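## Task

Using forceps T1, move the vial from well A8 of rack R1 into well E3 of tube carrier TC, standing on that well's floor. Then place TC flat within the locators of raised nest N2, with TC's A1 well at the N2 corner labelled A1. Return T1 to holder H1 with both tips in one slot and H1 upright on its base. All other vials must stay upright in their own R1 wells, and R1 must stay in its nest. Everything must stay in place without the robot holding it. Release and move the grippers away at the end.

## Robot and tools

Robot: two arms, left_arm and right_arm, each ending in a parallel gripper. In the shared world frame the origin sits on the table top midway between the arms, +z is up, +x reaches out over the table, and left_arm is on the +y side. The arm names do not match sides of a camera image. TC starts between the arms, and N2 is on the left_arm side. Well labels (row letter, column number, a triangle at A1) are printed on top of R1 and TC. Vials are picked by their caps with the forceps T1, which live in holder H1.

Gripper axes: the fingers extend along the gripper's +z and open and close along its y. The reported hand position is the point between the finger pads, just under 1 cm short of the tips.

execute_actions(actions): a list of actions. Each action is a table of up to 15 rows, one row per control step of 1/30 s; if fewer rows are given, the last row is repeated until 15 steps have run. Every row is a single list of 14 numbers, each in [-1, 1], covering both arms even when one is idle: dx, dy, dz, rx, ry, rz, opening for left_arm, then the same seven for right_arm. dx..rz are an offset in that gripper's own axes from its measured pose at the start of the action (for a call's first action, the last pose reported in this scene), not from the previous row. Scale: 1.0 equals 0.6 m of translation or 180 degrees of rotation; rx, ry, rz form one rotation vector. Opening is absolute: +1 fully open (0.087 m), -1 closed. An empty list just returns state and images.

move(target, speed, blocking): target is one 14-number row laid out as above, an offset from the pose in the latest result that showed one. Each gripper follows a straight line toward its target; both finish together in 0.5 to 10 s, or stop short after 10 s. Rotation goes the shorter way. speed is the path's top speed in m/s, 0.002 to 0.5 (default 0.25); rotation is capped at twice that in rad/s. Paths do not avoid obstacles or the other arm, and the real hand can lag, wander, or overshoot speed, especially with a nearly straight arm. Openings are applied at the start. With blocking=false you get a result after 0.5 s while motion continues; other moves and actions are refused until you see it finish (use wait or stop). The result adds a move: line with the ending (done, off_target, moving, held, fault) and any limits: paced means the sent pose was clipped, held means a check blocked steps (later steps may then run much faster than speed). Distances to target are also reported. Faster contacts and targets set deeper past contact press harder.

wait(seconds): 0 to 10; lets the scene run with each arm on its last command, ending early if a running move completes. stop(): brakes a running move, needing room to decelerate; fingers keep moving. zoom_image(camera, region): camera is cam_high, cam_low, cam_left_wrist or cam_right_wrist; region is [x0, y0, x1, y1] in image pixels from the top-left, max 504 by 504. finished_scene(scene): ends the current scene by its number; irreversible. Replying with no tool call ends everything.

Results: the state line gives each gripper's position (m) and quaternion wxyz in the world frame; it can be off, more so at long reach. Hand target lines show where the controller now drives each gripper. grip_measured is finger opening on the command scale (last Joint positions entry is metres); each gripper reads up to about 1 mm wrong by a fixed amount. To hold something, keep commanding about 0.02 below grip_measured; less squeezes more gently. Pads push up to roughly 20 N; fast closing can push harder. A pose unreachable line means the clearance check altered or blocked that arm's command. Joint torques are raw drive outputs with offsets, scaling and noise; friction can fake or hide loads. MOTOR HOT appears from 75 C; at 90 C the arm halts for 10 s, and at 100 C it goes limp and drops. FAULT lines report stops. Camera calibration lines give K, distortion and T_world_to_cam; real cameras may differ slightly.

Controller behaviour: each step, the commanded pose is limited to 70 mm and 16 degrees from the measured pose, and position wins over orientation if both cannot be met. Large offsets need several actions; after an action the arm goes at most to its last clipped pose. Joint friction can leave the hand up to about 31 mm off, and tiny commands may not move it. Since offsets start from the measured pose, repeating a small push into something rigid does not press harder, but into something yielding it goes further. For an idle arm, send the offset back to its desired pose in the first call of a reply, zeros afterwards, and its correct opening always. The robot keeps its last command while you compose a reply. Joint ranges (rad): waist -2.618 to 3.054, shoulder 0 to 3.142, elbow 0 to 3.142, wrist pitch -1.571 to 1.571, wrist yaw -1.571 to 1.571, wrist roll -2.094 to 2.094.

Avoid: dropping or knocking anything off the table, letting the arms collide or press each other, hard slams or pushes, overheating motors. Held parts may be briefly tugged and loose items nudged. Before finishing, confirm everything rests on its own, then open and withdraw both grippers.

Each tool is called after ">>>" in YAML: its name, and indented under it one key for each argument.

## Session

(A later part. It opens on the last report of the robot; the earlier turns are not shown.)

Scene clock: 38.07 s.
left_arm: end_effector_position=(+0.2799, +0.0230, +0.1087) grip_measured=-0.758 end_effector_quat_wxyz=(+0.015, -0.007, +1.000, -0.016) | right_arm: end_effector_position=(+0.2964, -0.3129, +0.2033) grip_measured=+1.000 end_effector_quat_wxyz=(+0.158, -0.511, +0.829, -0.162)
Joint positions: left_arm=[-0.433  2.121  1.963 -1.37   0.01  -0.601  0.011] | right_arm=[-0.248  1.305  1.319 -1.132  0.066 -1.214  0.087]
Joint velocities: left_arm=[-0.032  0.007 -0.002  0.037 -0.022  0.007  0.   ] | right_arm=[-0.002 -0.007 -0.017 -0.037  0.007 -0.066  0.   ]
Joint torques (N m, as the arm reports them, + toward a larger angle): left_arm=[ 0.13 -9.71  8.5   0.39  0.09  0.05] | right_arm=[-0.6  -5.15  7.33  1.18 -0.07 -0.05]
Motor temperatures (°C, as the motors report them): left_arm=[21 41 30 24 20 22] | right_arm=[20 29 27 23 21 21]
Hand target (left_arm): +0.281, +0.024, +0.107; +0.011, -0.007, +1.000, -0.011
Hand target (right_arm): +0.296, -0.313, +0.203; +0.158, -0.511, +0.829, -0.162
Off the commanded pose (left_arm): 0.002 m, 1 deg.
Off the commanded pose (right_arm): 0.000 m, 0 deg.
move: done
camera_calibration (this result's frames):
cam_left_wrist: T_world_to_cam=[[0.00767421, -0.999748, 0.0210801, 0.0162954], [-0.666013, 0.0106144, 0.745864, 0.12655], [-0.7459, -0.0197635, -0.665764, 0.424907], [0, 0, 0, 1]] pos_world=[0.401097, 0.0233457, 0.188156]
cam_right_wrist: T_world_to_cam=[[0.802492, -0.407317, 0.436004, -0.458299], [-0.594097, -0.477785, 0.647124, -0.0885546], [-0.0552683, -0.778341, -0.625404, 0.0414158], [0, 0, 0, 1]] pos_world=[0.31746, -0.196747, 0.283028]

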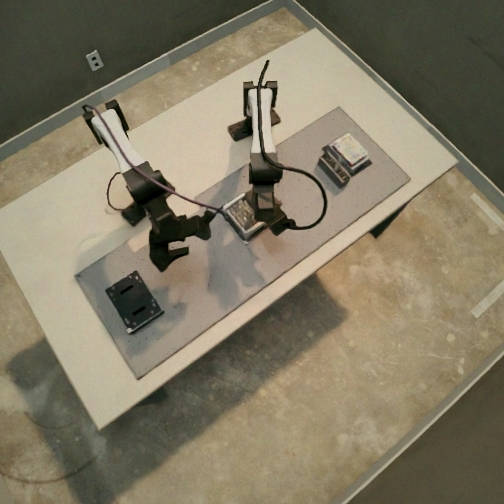

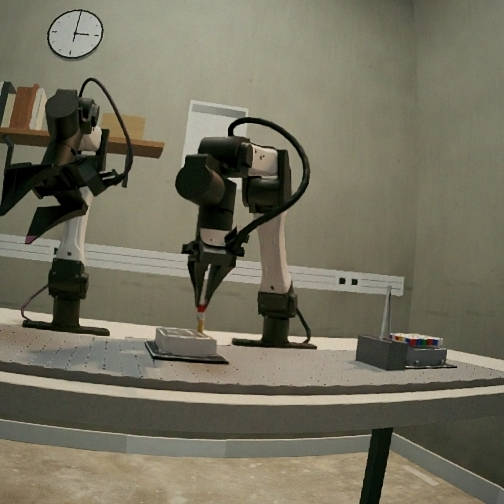

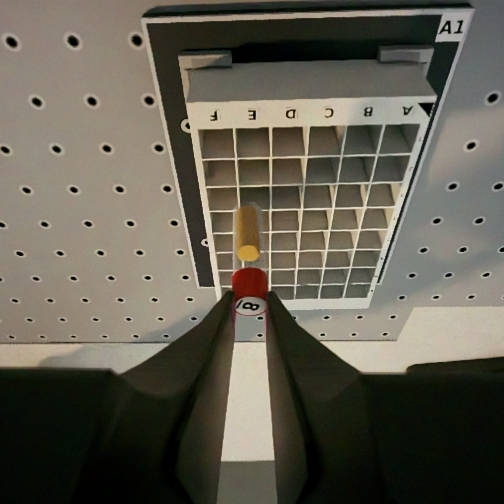

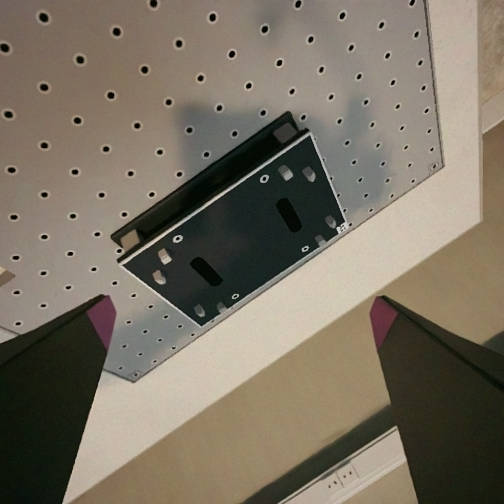

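>>> move:
  target: [-0.006,-0.003,0.03,0,0,0,-0.79, 0,0,0,0,0,0,1]
  speed: 0.02

>>> zoom_image:
  camera: "cam_left_wrist"
  region: [150, 80, 400, 330]

Scene clock: 39.70 s.
left_arm: end_effector_position=(+0.2856, +0.0191, +0.1051) grip_measured=-0.758 end_effector_quat_wxyz=(+0.026, -0.007, +0.999, -0.024) | right_arm: end_effector_position=(+0.2964, -0.3129, +0.2033) grip_measured=+1.000 end_effector_quat_wxyz=(+0.158, -0.511, +0.829, -0.162)
Joint positions: left_arm=[-0.433  2.121  1.951 -1.331  0.011 -0.601  0.011] | right_arm=[-0.248  1.305  1.319 -1.132  0.066 -1.214  0.087]
Joint velocities: left_arm=[ 0.002 -0.002  0.007 -0.022 -0.022 -0.037 -0.   ] | right_arm=[ 0.012 -0.007  0.002 -0.037  0.022 -0.051  0.   ]
Joint torques (N m, as the arm reports them, + toward a larger angle): left_arm=[ 0.19 -9.66  4.72  0.75  0.13  0.04] | right_arm=[-0.66 -5.26  7.43  1.23 -0.06  0.01]
Motor temperatures (°C, as the motors report them): left_arm=[21 41 30 24 20 22] | right_arm=[20 29 27 23 21 21]
Hand target (left_arm): +0.284, +0.021, +0.091; +0.015, -0.007, +1.000, -0.016
Hand target (right_arm): +0.296, -0.313, +0.203; +0.158, -0.511, +0.829, -0.162
Off the commanded pose (left_arm): 0.014 m, 2 deg.
Off the commanded pose (right_arm): 0.000 m, 0 deg.
move: off_target (left_arm)
camera_calibration (this result's frames):
cam_left_wrist: T_world_to_cam=[[0.00703181, -0.999322, 0.0361321, 0.0110789], [-0.68204, 0.0216311, 0.730995, 0.139039], [-0.731281, -0.0297838, -0.681426, 0.424258], [0, 0, 0, 1]] pos_world=[0.405005, 0.0206999, 0.187063]
cam_right_wrist: T_world_to_cam=[[0.802492, -0.407317, 0.436004, -0.458299], [-0.594097, -0.477785, 0.647124, -0.0885546], [-0.0552683, -0.778341, -0.625404, 0.0414158], [0, 0, 0, 1]] pos_world=[0.31746, -0.196747, 0.283028]

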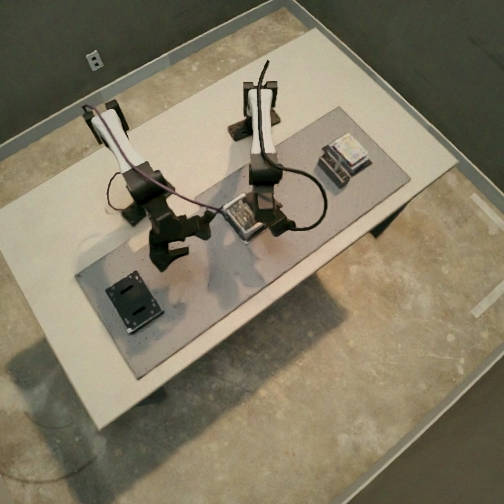

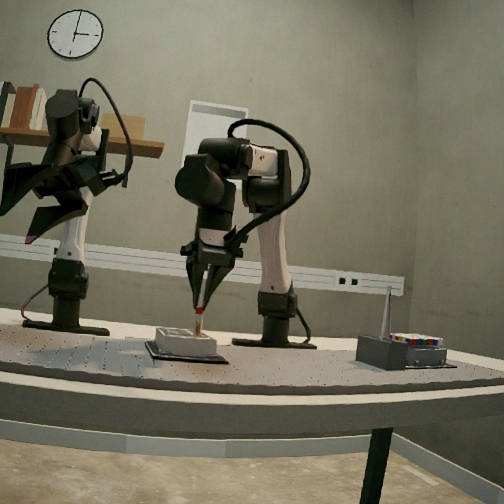

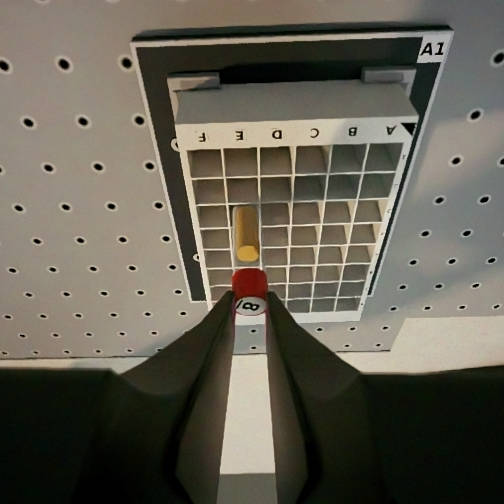

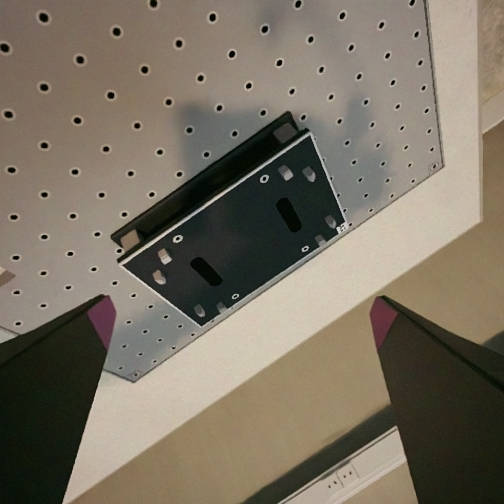

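Region (150, 80, 400, 330) of cam_left_wrist's 504x504 image, scaled by 2.016, with more detail than that image has.

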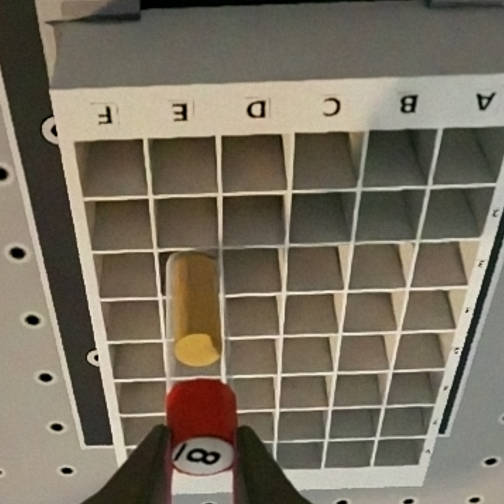

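Looks aligned; probably just friction. Continue down with partial tilt-back.

>>> move:
  target: [0.003,0.003,0.045,-0.004,0.004,0,-0.79, 0,0,0,0,0,0,1]
  speed: 0.02

Scene clock: 41.53 s.
left_arm: end_effector_position=(+0.2799, +0.0197, +0.1019) grip_measured=-0.758 end_effector_quat_wxyz=(+0.019, -0.006, +0.999, -0.029) | right_arm: end_effector_position=(+0.2964, -0.3129, +0.2033) grip_measured=+1.000 end_effector_quat_wxyz=(+0.158, -0.511, +0.829, -0.162)
Joint positions: left_arm=[-0.433  2.105  1.911 -1.314  0.026 -0.601  0.011] | right_arm=[-0.248  1.305  1.319 -1.132  0.066 -1.214  0.087]
Joint velocities: left_arm=[-0.012  0.027 -0.032  0.007  0.007 -0.022 -0.   ] | right_arm=[ 0.002 -0.012 -0.017  0.007 -0.051  0.007  0.   ]
Joint torques (N m, as the arm reports them, + toward a larger angle): left_arm=[ 0.08 -8.72  3.24  1.09 -0.06  0.05] | right_arm=[-0.66 -5.24  7.31  1.18 -0.12 -0.03]
Motor temperatures (°C, as the motors report them): left_arm=[21 42 30 24 20 22] | right_arm=[20 29 27 23 21 21]
Hand target (left_arm): +0.285, +0.020, +0.079; +0.019, -0.007, +1.000, -0.017
Hand target (right_arm): +0.296, -0.313, +0.203; +0.158, -0.511, +0.829, -0.162
Off the commanded pose (left_arm): 0.025 m, 1 deg.
Off the commanded pose (right_arm): 0.000 m, 0 deg.
move: off_target (left_arm)
camera_calibration (this result's frames):
cam_left_wrist: T_world_to_cam=[[0.00658202, -0.998956, 0.0452157, 0.0109331], [-0.671447, 0.0290923, 0.740481, 0.133351], [-0.741024, -0.0352338, -0.670554, 0.41969], [0, 0, 0, 1]] pos_world=[0.400466, 0.0218295, 0.182187]
cam_right_wrist: T_world_to_cam=[[0.802492, -0.407317, 0.436004, -0.458299], [-0.594097, -0.477785, 0.647124, -0.0885546], [-0.0552683, -0.778341, -0.625404, 0.0414158], [0, 0, 0, 1]] pos_world=[0.31746, -0.196747, 0.283028]

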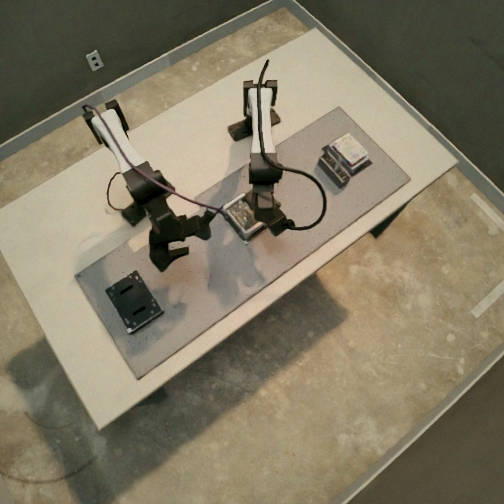

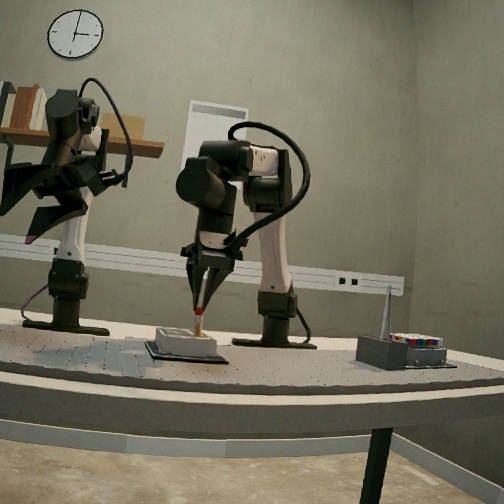

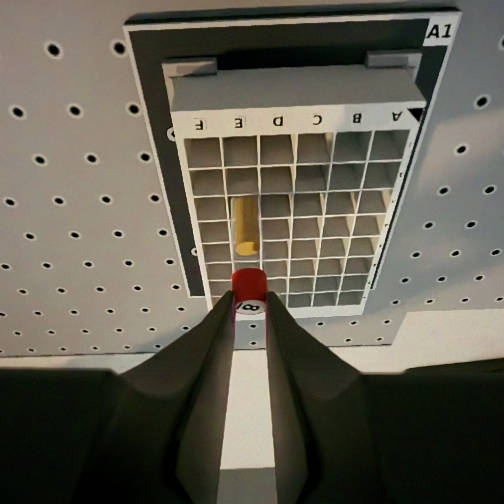

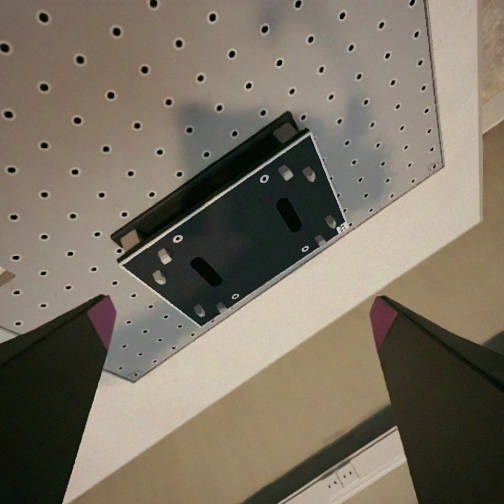

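>>> move:
  target: [-0.012,0.014,0.006,-0.01,0,0,-0.79, 0,0,0,0,0,0,1]
  speed: 0.015

>>> zoom_image:
  camera: "cam_left_wrist"
  region: [150, 80, 400, 330]

Scene clock: 43.30 s.
left_arm: end_effector_position=(+0.2813, +0.0216, +0.1040) grip_measured=-0.759 end_effector_quat_wxyz=(+0.024, -0.005, +0.999, -0.024) | right_arm: end_effector_position=(+0.2964, -0.3129, +0.2033) grip_measured=+1.000 end_effector_quat_wxyz=(+0.158, -0.511, +0.829, -0.162)
Joint positions: left_arm=[-0.433  2.102  1.917 -1.319  0.013 -0.598  0.011] | right_arm=[-0.248  1.305  1.319 -1.132  0.066 -1.214  0.087]
Joint velocities: left_arm=[ 0.007  0.007 -0.007 -0.051  0.066  0.051 -0.   ] | right_arm=[-0.012 -0.002 -0.007 -0.051 -0.007  0.037  0.   ]
Joint torques (N m, as the arm reports them, + toward a larger angle): left_arm=[ 1.16 -8.87  9.02  0.43  0.03  0.13] | right_arm=[-0.53 -5.23  7.36  1.21 -0.11 -0.03]
Motor temperatures (°C, as the motors report them): left_arm=[21 42 30 24 20 22] | right_arm=[20 29 28 23 21 21]
Hand target (left_arm): +0.287, +0.028, +0.098; +0.019, -0.007, +1.000, -0.013
Hand target (right_arm): +0.296, -0.313, +0.203; +0.158, -0.511, +0.829, -0.162
Off the commanded pose (left_arm): 0.010 m, 1 deg.
Off the commanded pose (right_arm): 0.000 m, 0 deg.
move: done
camera_calibration (this result's frames):
cam_left_wrist: T_world_to_cam=[[0.00434697, -0.999336, 0.036188, 0.0143606], [-0.679283, 0.0236067, 0.733497, 0.135765], [-0.733864, -0.0277704, -0.678729, 0.420903], [0, 0, 0, 1]] pos_world=[0.401045, 0.0228348, 0.185576]
cam_right_wrist: T_world_to_cam=[[0.802492, -0.407317, 0.436004, -0.458299], [-0.594097, -0.477785, 0.647124, -0.0885546], [-0.0552683, -0.778341, -0.625404, 0.0414158], [0, 0, 0, 1]] pos_world=[0.31746, -0.196747, 0.283028]

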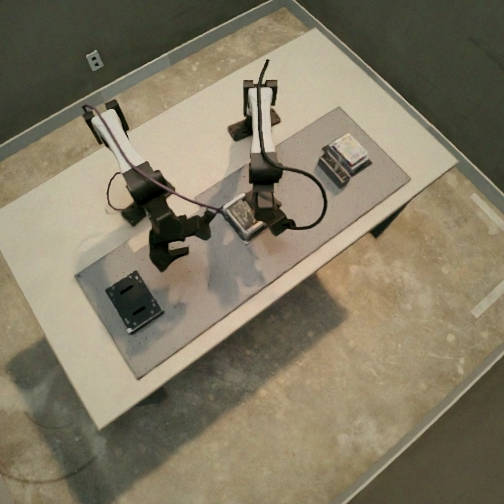

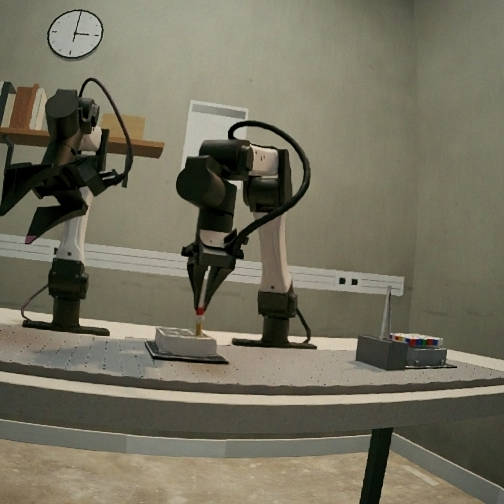

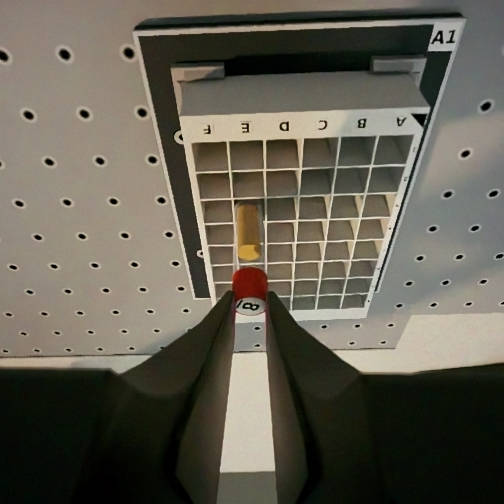

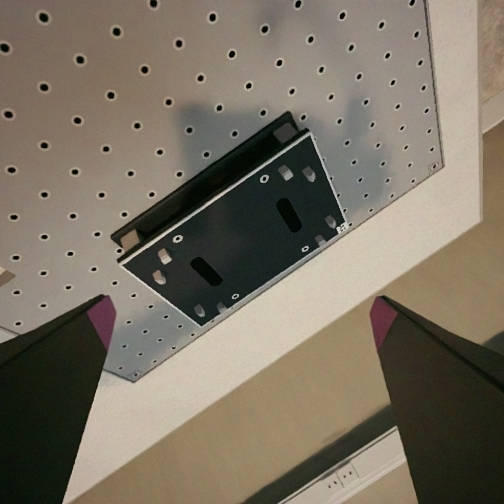

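Region (150, 80, 400, 330) of cam_left_wrist's 504x504 image, scaled by 2.016, with more detail than that image has.

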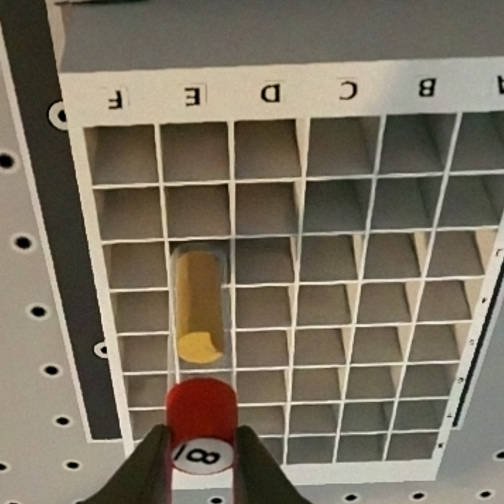

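Centred now. Descend.

>>> move:
  target: [0.002,0.006,0.04,-0.004,0.004,0,-0.79, 0,0,0,0,0,0,1]
  speed: 0.02

Scene clock: 45.30 s.
left_arm: end_effector_position=(+0.2833, +0.0203, +0.0903) grip_measured=-0.759 end_effector_quat_wxyz=(+0.027, -0.005, +0.999, -0.026) | right_arm: end_effector_position=(+0.2964, -0.3129, +0.2033) grip_measured=+1.000 end_effector_quat_wxyz=(+0.158, -0.511, +0.829, -0.162)
Joint positions: left_arm=[-0.433  2.102  1.863 -1.257  0.013 -0.598  0.011] | right_arm=[-0.248  1.305  1.319 -1.132  0.066 -1.214  0.087]
Joint velocities: left_arm=[ 0.007  0.017  0.002 -0.022 -0.066 -0.007  0.001] | right_arm=[ 0.002  0.007  0.022 -0.022 -0.081  0.022  0.   ]
Joint torques (N m, as the arm reports them, + toward a larger angle): left_arm=[ 0.33 -9.91  5.45  0.63  0.13  0.09] | right_arm=[-0.47 -5.17  7.43  1.2  -0.11 -0.06]
Motor temperatures (°C, as the motors report them): left_arm=[21 42 30 24 20 22] | right_arm=[20 29 28 24 21 21]
Hand target (left_arm): +0.282, +0.024, +0.080; +0.018, -0.005, +1.000, -0.018
Hand target (right_arm): +0.296, -0.313, +0.203; +0.158, -0.511, +0.829, -0.162
Off the commanded pose (left_arm): 0.011 m, 1 deg.
Off the commanded pose (right_arm): 0.000 m, 0 deg.
move: off_target (left_arm)
camera_calibration (this result's frames):
cam_left_wrist: T_world_to_cam=[[0.00370986, -0.999167, 0.0406298, 0.0133165], [-0.684163, 0.0270965, 0.728825, 0.148926], [-0.729319, -0.0305013, -0.683493, 0.412229], [0, 0, 0, 1]] pos_world=[0.402487, 0.0218435, 0.172673]
cam_right_wrist: T_world_to_cam=[[0.802492, -0.407317, 0.436004, -0.458299], [-0.594097, -0.477785, 0.647124, -0.0885546], [-0.0552683, -0.778341, -0.625404, 0.0414158], [0, 0, 0, 1]] pos_world=[0.31746, -0.196747, 0.283028]

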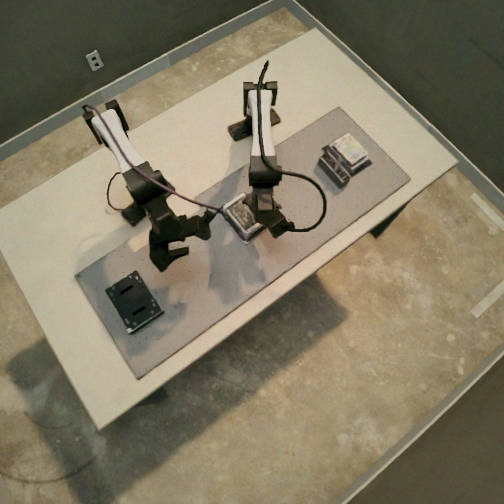

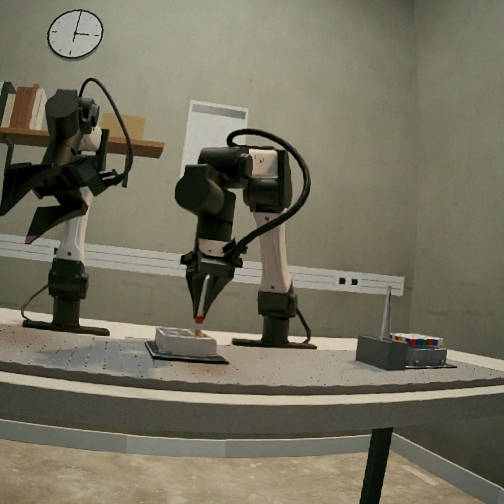

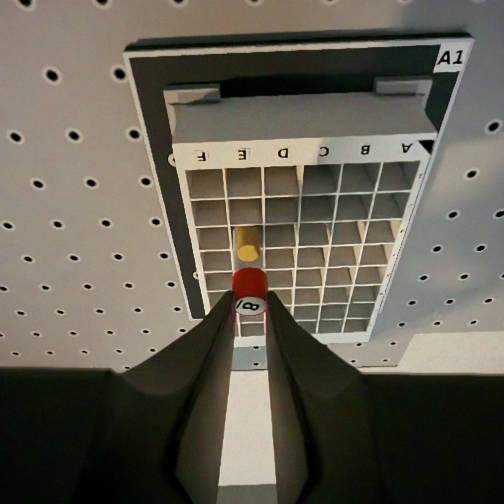

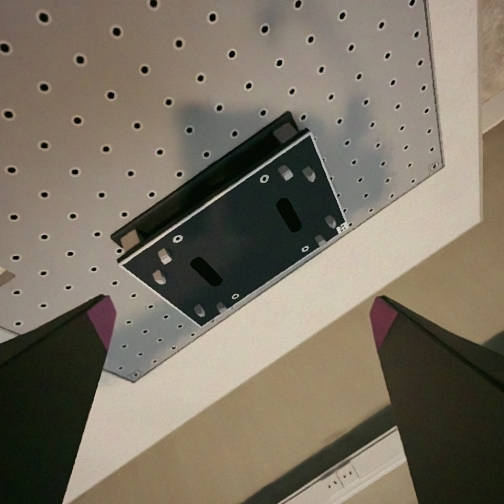

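>>> move:
  target: [0.002,0.004,0.03,0,0,0,-0.79, 0,0,0,0,0,0,1]
  speed: 0.02

>>> move:
  target: [0,0,0,0,0,0,-0.6, 0,0,0,0,0,0,1]

>>> move:
  target: [0,0,-0.08,0,0,0,-0.6, 0,0,0,0,0,0,1]
  speed: 0.08

>>> move:
  target: [0.12,0.35,-0.03,0,0,0,-0.6, 0,0,0,0,0,0,1]

>>> move:
  target: [0,0,0,0,0,0,-0.6, -0.437,0.308,0.017,-0.11,0.107,0.345,1]

Scene clock: 47.63 s.
left_arm: end_effector_position=(+0.2841, +0.0198, +0.0773) grip_measured=-0.759 end_effector_quat_wxyz=(+0.029, -0.005, +0.999, -0.027) | right_arm: end_effector_position=(+0.2964, -0.3129, +0.2033) grip_measured=+1.000 end_effector_quat_wxyz=(+0.158, -0.511, +0.829, -0.162)
Joint positions: left_arm=[-0.433  2.102  1.812 -1.201  0.013 -0.598  0.011] | right_arm=[-0.248  1.305  1.319 -1.132  0.066 -1.214  0.087]
Joint velocities: left_arm=[-0.002  0.002  0.002 -0.11  -0.037 -0.022  0.001] | right_arm=[ 0.002 -0.017  0.002 -0.022 -0.051  0.007  0.   ]
Joint torques (N m, as the arm reports them, + toward a larger angle): left_arm=[  0.34 -10.95   5.4    0.74   0.14   0.09] | right_arm=[-0.67 -5.05  7.45  1.18 -0.03 -0.03]
Motor temperatures (°C, as the motors report them): left_arm=[21 43 30 24 20 22] | right_arm=[20 29 28 24 21 21]
Hand target (left_arm): +0.283, +0.022, +0.072; +0.027, -0.005, +0.999, -0.026
Hand target (right_arm): +0.296, -0.313, +0.203; +0.158, -0.511, +0.829, -0.162
Off the commanded pose (left_arm): 0.006 m, 0 deg.
Off the commanded pose (right_arm): 0.000 m, 0 deg.
move: done
camera_calibration (this result's frames):
cam_left_wrist: T_world_to_cam=[[0.0035576, -0.999066, 0.043074, 0.0132337], [-0.68732, 0.0288441, 0.725782, 0.160047], [-0.726346, -0.0321877, -0.686575, 0.403366], [0, 0, 0, 1]] pos_world=[0.40294, 0.0215883, 0.160212]
cam_right_wrist: T_world_to_cam=[[0.802492, -0.407317, 0.436004, -0.458299], [-0.594097, -0.477785, 0.647124, -0.0885546], [-0.0552683, -0.778341, -0.625404, 0.0414158], [0, 0, 0, 1]] pos_world=[0.31746, -0.196747, 0.283028]

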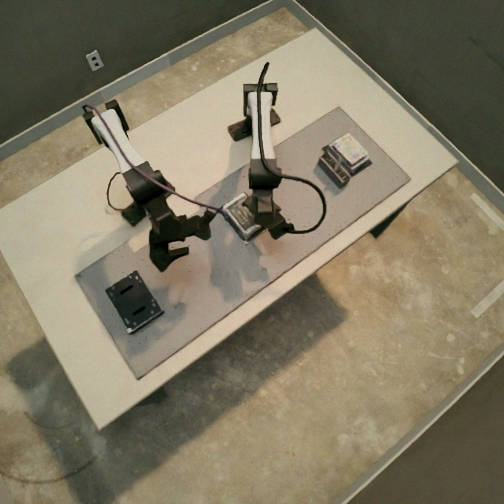

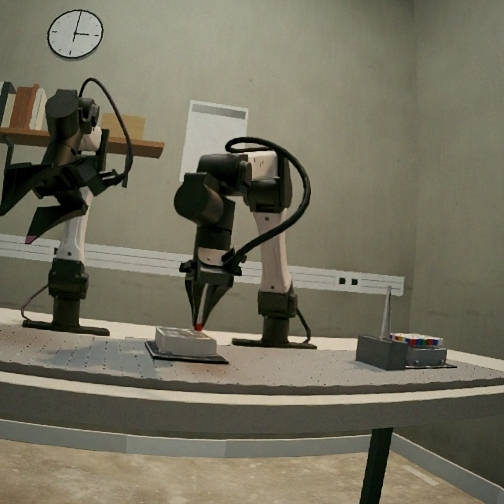

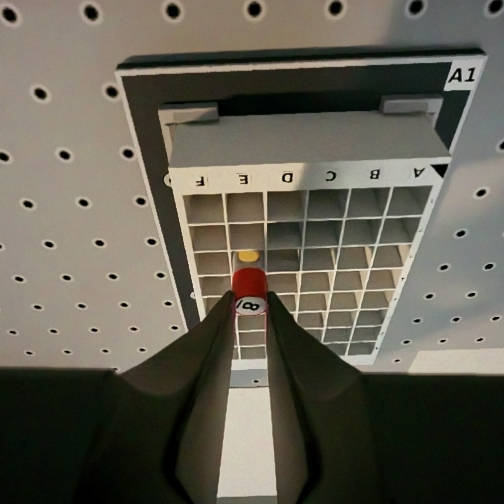

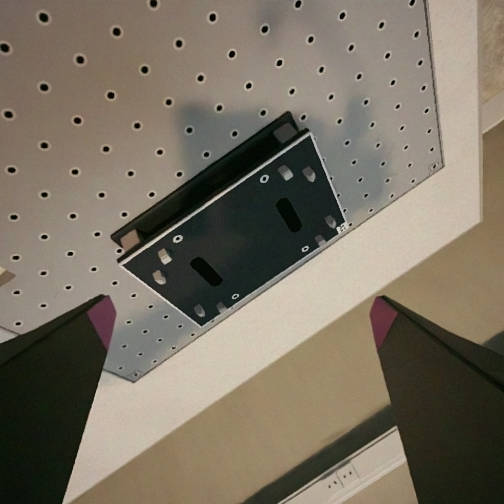

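Scene clock: 48.13 s.
left_arm: end_effector_position=(+0.2841, +0.0198, +0.0773) grip_measured=-0.600 end_effector_quat_wxyz=(+0.029, -0.005, +0.999, -0.027) | right_arm: end_effector_position=(+0.2964, -0.3129, +0.2033) grip_measured=+1.000 end_effector_quat_wxyz=(+0.158, -0.511, +0.829, -0.162)
Joint positions: left_arm=[-0.433  2.102  1.812 -1.201  0.013 -0.598  0.017] | right_arm=[-0.248  1.305  1.319 -1.132  0.066 -1.214  0.087]
Joint velocities: left_arm=[-0.012 -0.012 -0.012 -0.081 -0.022 -0.037  0.001] | right_arm=[ 0.002 -0.007 -0.007 -0.051  0.022 -0.037  0.   ]
Joint torques (N m, as the arm reports them, + toward a larger angle): left_arm=[  0.01 -10.86   7.21   0.57   0.15   0.03] | right_arm=[-0.72 -5.43  7.35  1.19 -0.09 -0.01]
Motor temperatures (°C, as the motors report them): left_arm=[21 43 30 24 20 22] | right_arm=[20 29 28 24 21 21]
Hand target (left_arm): +0.284, +0.020, +0.077; +0.029, -0.005, +0.999, -0.027
Hand target (right_arm): +0.296, -0.313, +0.203; +0.158, -0.511, +0.829, -0.162
Off the commanded pose (left_arm): 0.000 m, 0 deg.
Off the commanded pose (right_arm): 0.000 m, 0 deg.
move: done
camera_calibration (this result's frames):
cam_left_wrist: T_world_to_cam=[[0.0035576, -0.999066, 0.043074, 0.0132337], [-0.68732, 0.0288441, 0.725782, 0.160047], [-0.726346, -0.0321877, -0.686575, 0.403366], [0, 0, 0, 1]] pos_world=[0.40294, 0.0215883, 0.160212]
cam_right_wrist: T_world_to_cam=[[0.802492, -0.407317, 0.436004, -0.458299], [-0.594097, -0.477785, 0.647124, -0.0885546], [-0.0552683, -0.778341, -0.625404, 0.0414158], [0, 0, 0, 1]] pos_world=[0.31746, -0.196747, 0.283028]

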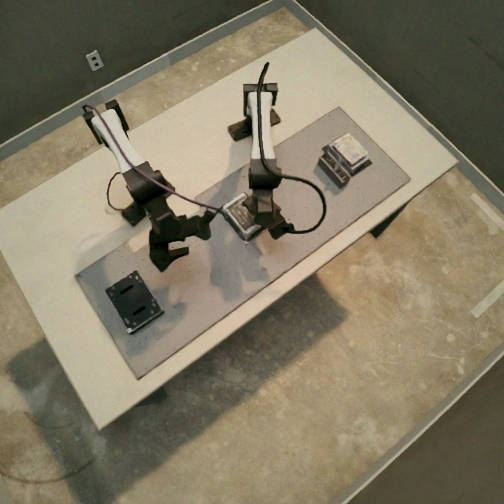

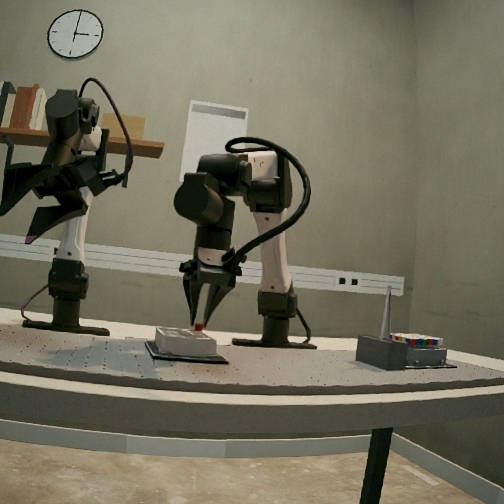

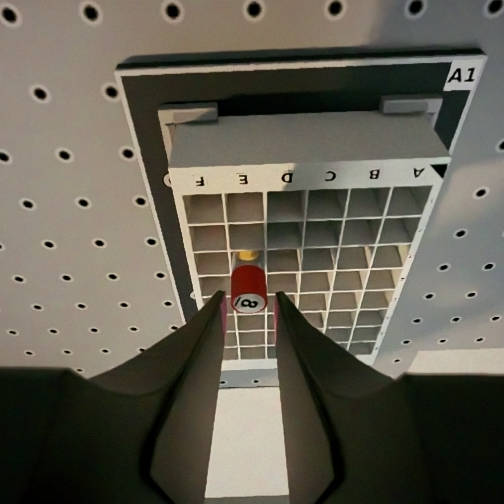

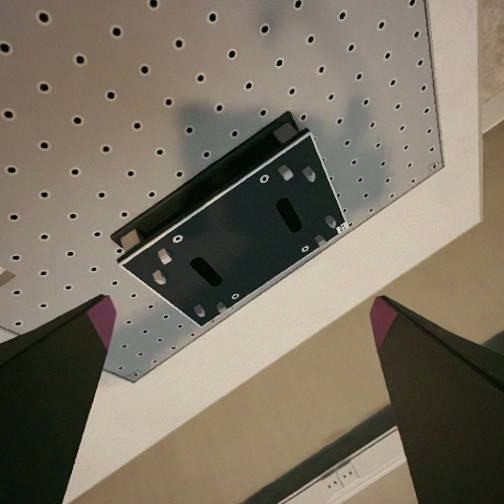

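Scene clock: 49.27 s.
left_arm: end_effector_position=(+0.2804, +0.0223, +0.1168) grip_measured=-0.600 end_effector_quat_wxyz=(+0.024, -0.005, +0.999, -0.024) | right_arm: end_effector_position=(+0.2964, -0.3129, +0.2033) grip_measured=+1.000 end_effector_quat_wxyz=(+0.158, -0.511, +0.829, -0.162)
Joint positions: left_arm=[-0.433  2.102  1.967 -1.37   0.013 -0.598  0.017] | right_arm=[-0.248  1.305  1.319 -1.132  0.066 -1.214  0.087]
Joint velocities: left_arm=[ 0.007 -0.012  0.002  0.022  0.007  0.037 -0.001] | right_arm=[ 0.007 -0.002  0.002  0.037 -0.037  0.066  0.   ]
Joint torques (N m, as the arm reports them, + toward a larger angle): left_arm=[ -0.07 -11.66   8.47   0.41   0.12   0.02] | right_arm=[-0.52 -5.2   7.37  1.23 -0.07  0.02]
Motor temperatures (°C, as the motors report them): left_arm=[21 44 30 24 20 22] | right_arm=[20 29 28 24 21 21]
Hand target (left_arm): +0.280, +0.022, +0.125; +0.029, -0.005, +0.999, -0.027
Hand target (right_arm): +0.296, -0.313, +0.203; +0.158, -0.511, +0.829, -0.162
Off the commanded pose (left_arm): 0.008 m, 1 deg.
Off the commanded pose (right_arm): 0.000 m, 0 deg.
move: done
camera_calibration (this result's frames):
cam_left_wrist: T_world_to_cam=[[0.00399509, -0.999357, 0.0356414, 0.0147577], [-0.679209, 0.0234471, 0.73357, 0.125761], [-0.733934, -0.0271387, -0.678679, 0.428919], [0, 0, 0, 1]] pos_world=[0.400157, 0.0234397, 0.198318]
cam_right_wrist: T_world_to_cam=[[0.802492, -0.407317, 0.436004, -0.458299], [-0.594097, -0.477785, 0.647124, -0.0885546], [-0.0552683, -0.778341, -0.625404, 0.0414158], [0, 0, 0, 1]] pos_world=[0.31746, -0.196747, 0.283028]

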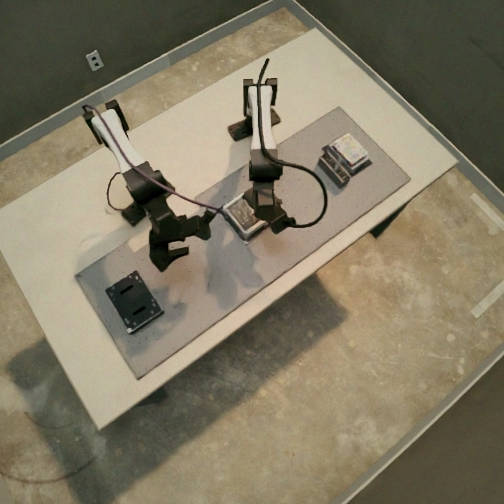

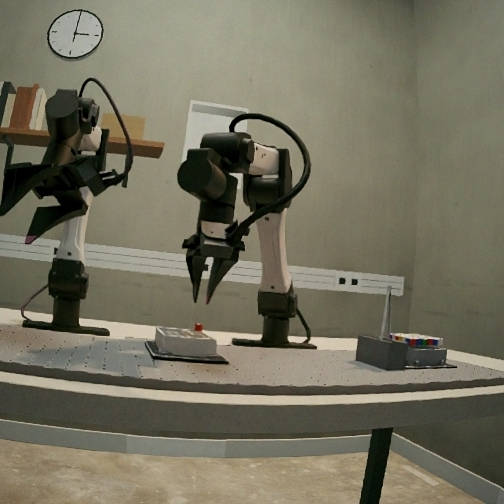

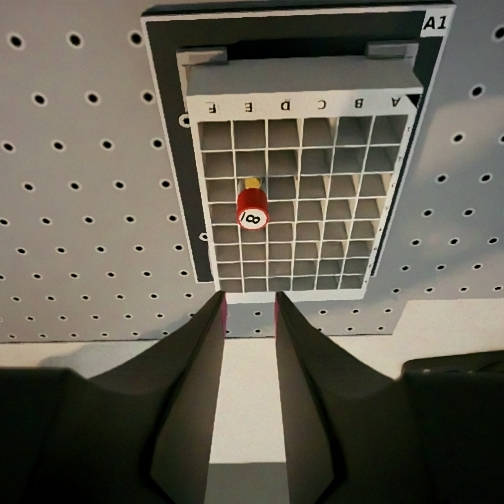

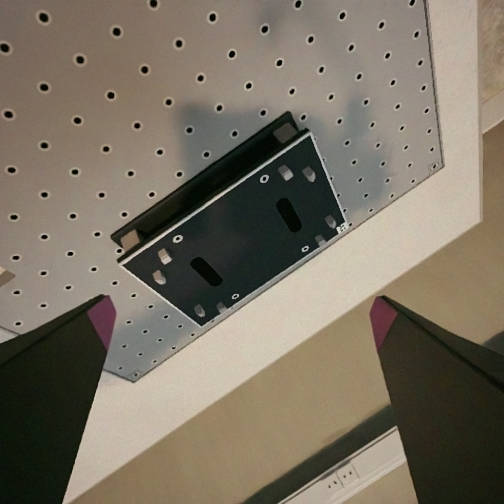

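Scene clock: 50.80 s.
left_arm: end_effector_position=(+0.2118, +0.2280, +0.1213) grip_measured=-0.600 end_effector_quat_wxyz=(+0.026, -0.008, +0.999, -0.025) | right_arm: end_effector_position=(+0.2964, -0.3129, +0.2033) grip_measured=+1.000 end_effector_quat_wxyz=(+0.158, -0.511, +0.829, -0.162)
Joint positions: left_arm=[ 0.078  1.555  1.295 -1.254  0.045 -0.093  0.017] | right_arm=[-0.248  1.305  1.319 -1.132  0.066 -1.214  0.087]
Joint velocities: left_arm=[-0.007 -0.012  0.027 -0.037 -0.022 -0.037 -0.001] | right_arm=[-0.027 -0.007  0.012 -0.037 -0.037 -0.007  0.   ]
Joint torques (N m, as the arm reports them, + toward a larger angle): left_arm=[ 0.54 -7.26  5.15  0.63  0.21  0.15] | right_arm=[-0.67 -5.26  7.24  1.18 -0.14 -0.01]
Motor temperatures (°C, as the motors report them): left_arm=[21 44 30 24 20 22] | right_arm=[20 29 28 24 21 21]
Hand target (left_arm): +0.207, +0.229, +0.120; +0.026, -0.005, +0.999, -0.028
Hand target (right_arm): +0.296, -0.313, +0.203; +0.158, -0.511, +0.829, -0.162
Off the commanded pose (left_arm): 0.007 m, 0 deg.
Off the commanded pose (right_arm): 0.000 m, 0 deg.
move: done
camera_calibration (this result's frames):
cam_left_wrist: T_world_to_cam=[[0.00990886, -0.999231, 0.0379479, 0.218859], [-0.682219, 0.0209902, 0.730846, 0.0725237], [-0.73108, -0.0331306, -0.681487, 0.38825], [0, 0, 0, 1]] pos_world=[0.33115, 0.230031, 0.203278]
cam_right_wrist: T_world_to_cam=[[0.802492, -0.407317, 0.436004, -0.458299], [-0.594097, -0.477785, 0.647124, -0.0885546], [-0.0552683, -0.778341, -0.625404, 0.0414158], [0, 0, 0, 1]] pos_world=[0.31746, -0.196747, 0.283028]

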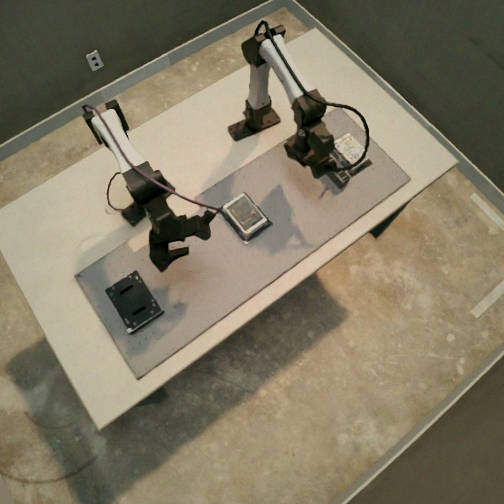

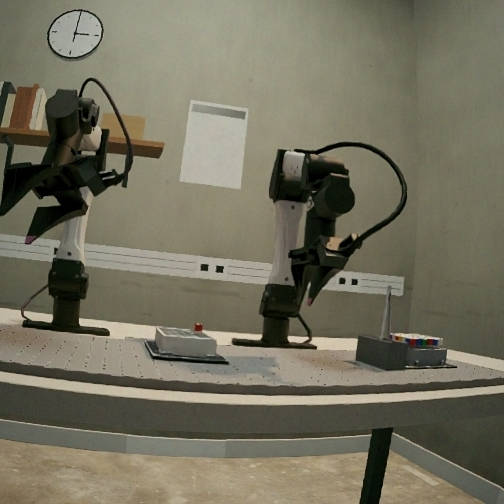

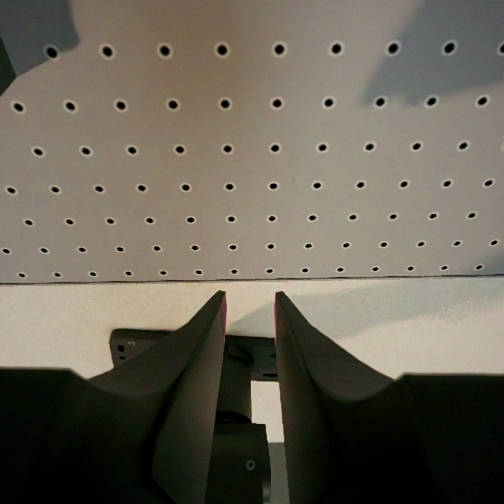

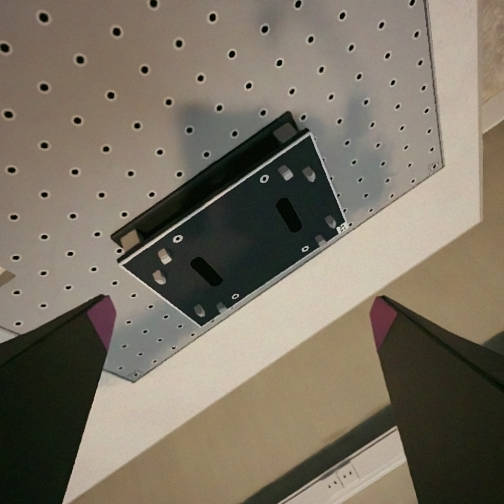

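Scene clock: 53.80 s.
left_arm: end_effector_position=(+0.2118, +0.2280, +0.1213) grip_measured=-0.600 end_effector_quat_wxyz=(+0.026, -0.008, +0.999, -0.025) | right_arm: end_effector_position=(+0.2695, -0.0028, +0.1447) grip_measured=+1.000 end_effector_quat_wxyz=(+0.009, -0.002, +1.000, +0.014)
Joint positions: left_arm=[ 0.078  1.555  1.295 -1.254  0.045 -0.093  0.017] | right_arm=[ 0.503  1.964  1.873 -1.448 -0.01   0.654  0.087]
Joint velocities: left_arm=[-0.007 -0.002  0.007 -0.051  0.037 -0.066 -0.   ] | right_arm=[ 0.007  0.012 -0.012 -0.037  0.022  0.022  0.   ]
Joint torques (N m, as the arm reports them, + toward a larger angle): left_arm=[-0.01 -5.96  7.21  0.57  0.18  0.07] | right_arm=[-0.14 -9.59  8.12  0.35 -0.12  0.08]
Motor temperatures (°C, as the motors report them): left_arm=[21 43 30 24 20 22] | right_arm=[20 29 28 23 21 21]
Hand target (left_arm): +0.212, +0.228, +0.121; +0.026, -0.008, +0.999, -0.025
Hand target (right_arm): +0.267, +0.000, +0.141; -0.006, +0.001, +1.000, +0.010
Off the commanded pose (left_arm): 0.000 m, 0 deg.
Off the commanded pose (right_arm): 0.007 m, 2 deg.
move: done
camera_calibration (this result's frames):
cam_left_wrist: T_world_to_cam=[[0.00990886, -0.999231, 0.0379479, 0.218859], [-0.682219, 0.0209902, 0.730846, 0.0725237], [-0.73108, -0.0331306, -0.681487, 0.38825], [0, 0, 0, 1]] pos_world=[0.33115, 0.230031, 0.203278]
cam_right_wrist: T_world_to_cam=[[0.022973, -0.999486, -0.0223639, -0.0100702], [-0.635269, -0.0318672, 0.771633, 0.0759214], [-0.771949, -0.00351964, -0.635674, 0.441427], [0, 0, 0, 1]] pos_world=[0.389221, -0.006092, 0.221795]

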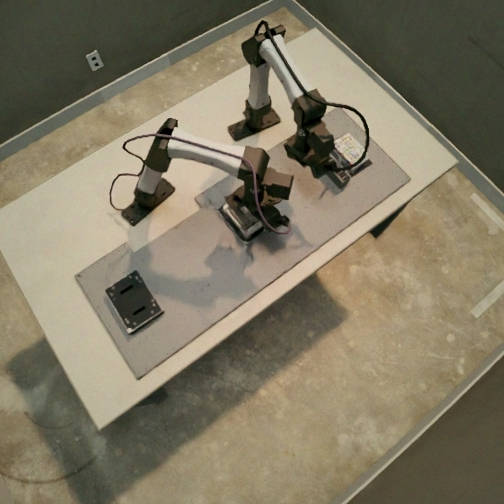

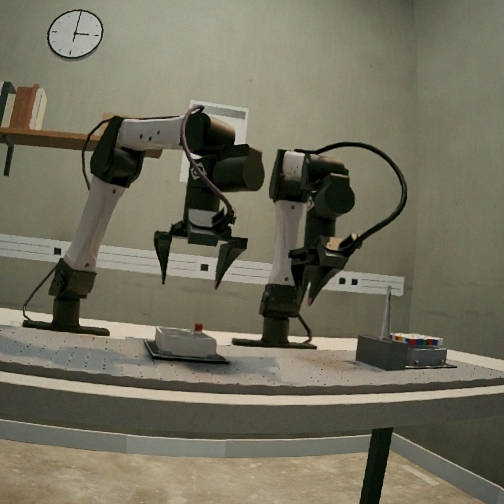

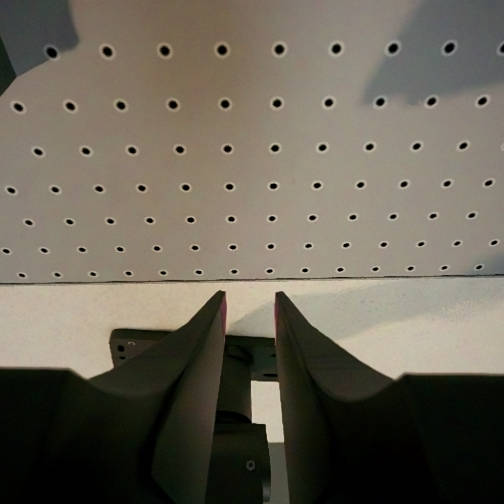

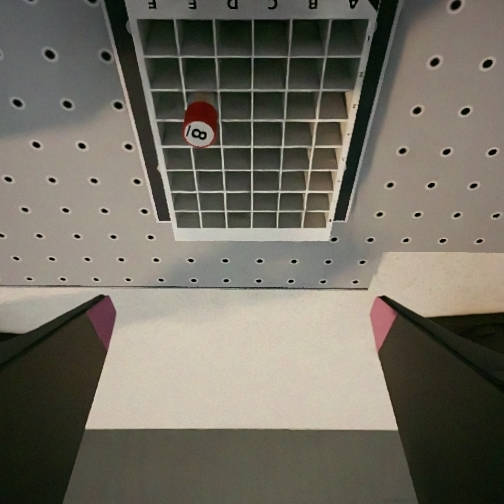

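>>> move:
  target: "[0.005,-0.006,0.115,0,0,0.004,-0.6+0, 0,0,0,0,0,0,1]"


>>> move:
  target: [0,0,0,0,0,0,-0.6, 0.005,-0.006,0.12,0,0,0,1]
  speed: 0.08

Scene clock: 55.60 s.
left_arm: end_effector_position=(+0.2118, +0.2280, +0.1213) grip_measured=-0.600 end_effector_quat_wxyz=(+0.026, -0.008, +0.999, -0.025) | right_arm: end_effector_position=(+0.2701, -0.0022, +0.0751) grip_measured=+1.000 end_effector_quat_wxyz=(+0.009, -0.001, +1.000, +0.014)
Joint positions: left_arm=[ 0.078  1.555  1.295 -1.254  0.045 -0.093  0.017] | right_arm=[ 0.503  1.964  1.596 -1.171 -0.011  0.656  0.087]
Joint velocities: left_arm=[-0.007 -0.002  0.017 -0.007 -0.022 -0.022  0.   ] | right_arm=[ 0.007 -0.002  0.002 -0.066  0.066  0.022  0.   ]
Joint torques (N m, as the arm reports them, + toward a larger angle): left_arm=[ 0.1  -5.96  7.16  0.57  0.19  0.03] | right_arm=[ -0.75 -12.62   4.66   0.55   0.    -0.09]
Motor temperatures (°C, as the motors report them): left_arm=[21 43 30 23 20 22] | right_arm=[20 30 28 23 21 21]
Hand target (left_arm): +0.212, +0.228, +0.121; +0.026, -0.008, +0.999, -0.025
Hand target (right_arm): +0.268, -0.005, +0.073; +0.009, -0.002, +1.000, +0.013
Off the commanded pose (left_arm): 0.000 m, 0 deg.
Off the commanded pose (right_arm): 0.004 m, 0 deg.
move: done
camera_calibration (this result's frames):
cam_left_wrist: T_world_to_cam=[[0.00990886, -0.999231, 0.0379479, 0.218859], [-0.682219, 0.0209902, 0.730846, 0.0725237], [-0.73108, -0.0331306, -0.681487, 0.38825], [0, 0, 0, 1]] pos_world=[0.33115, 0.230031, 0.203278]
cam_right_wrist: T_world_to_cam=[[0.0210732, -0.99952, -0.022707, -0.010517], [-0.635108, -0.0309239, 0.771804, 0.129951], [-0.772136, -0.00184295, -0.635455, 0.397632], [0, 0, 0, 1]] pos_world=[0.38978, -0.00576049, 0.152141]

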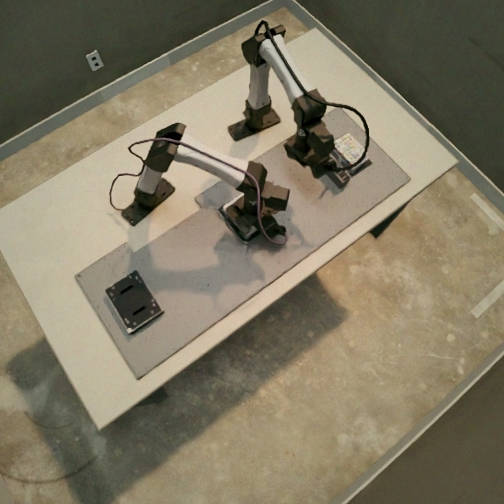

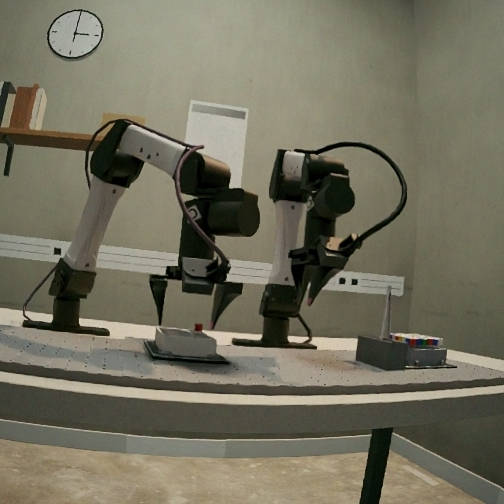

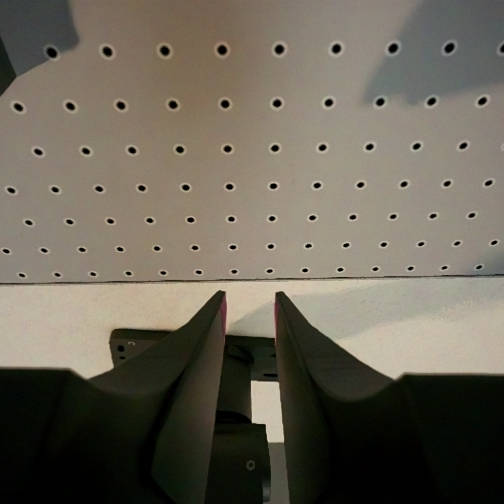

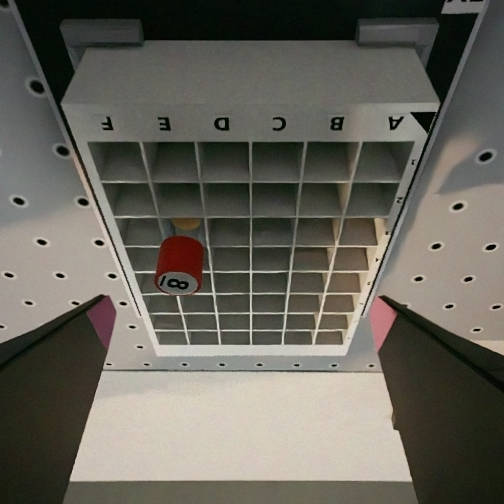

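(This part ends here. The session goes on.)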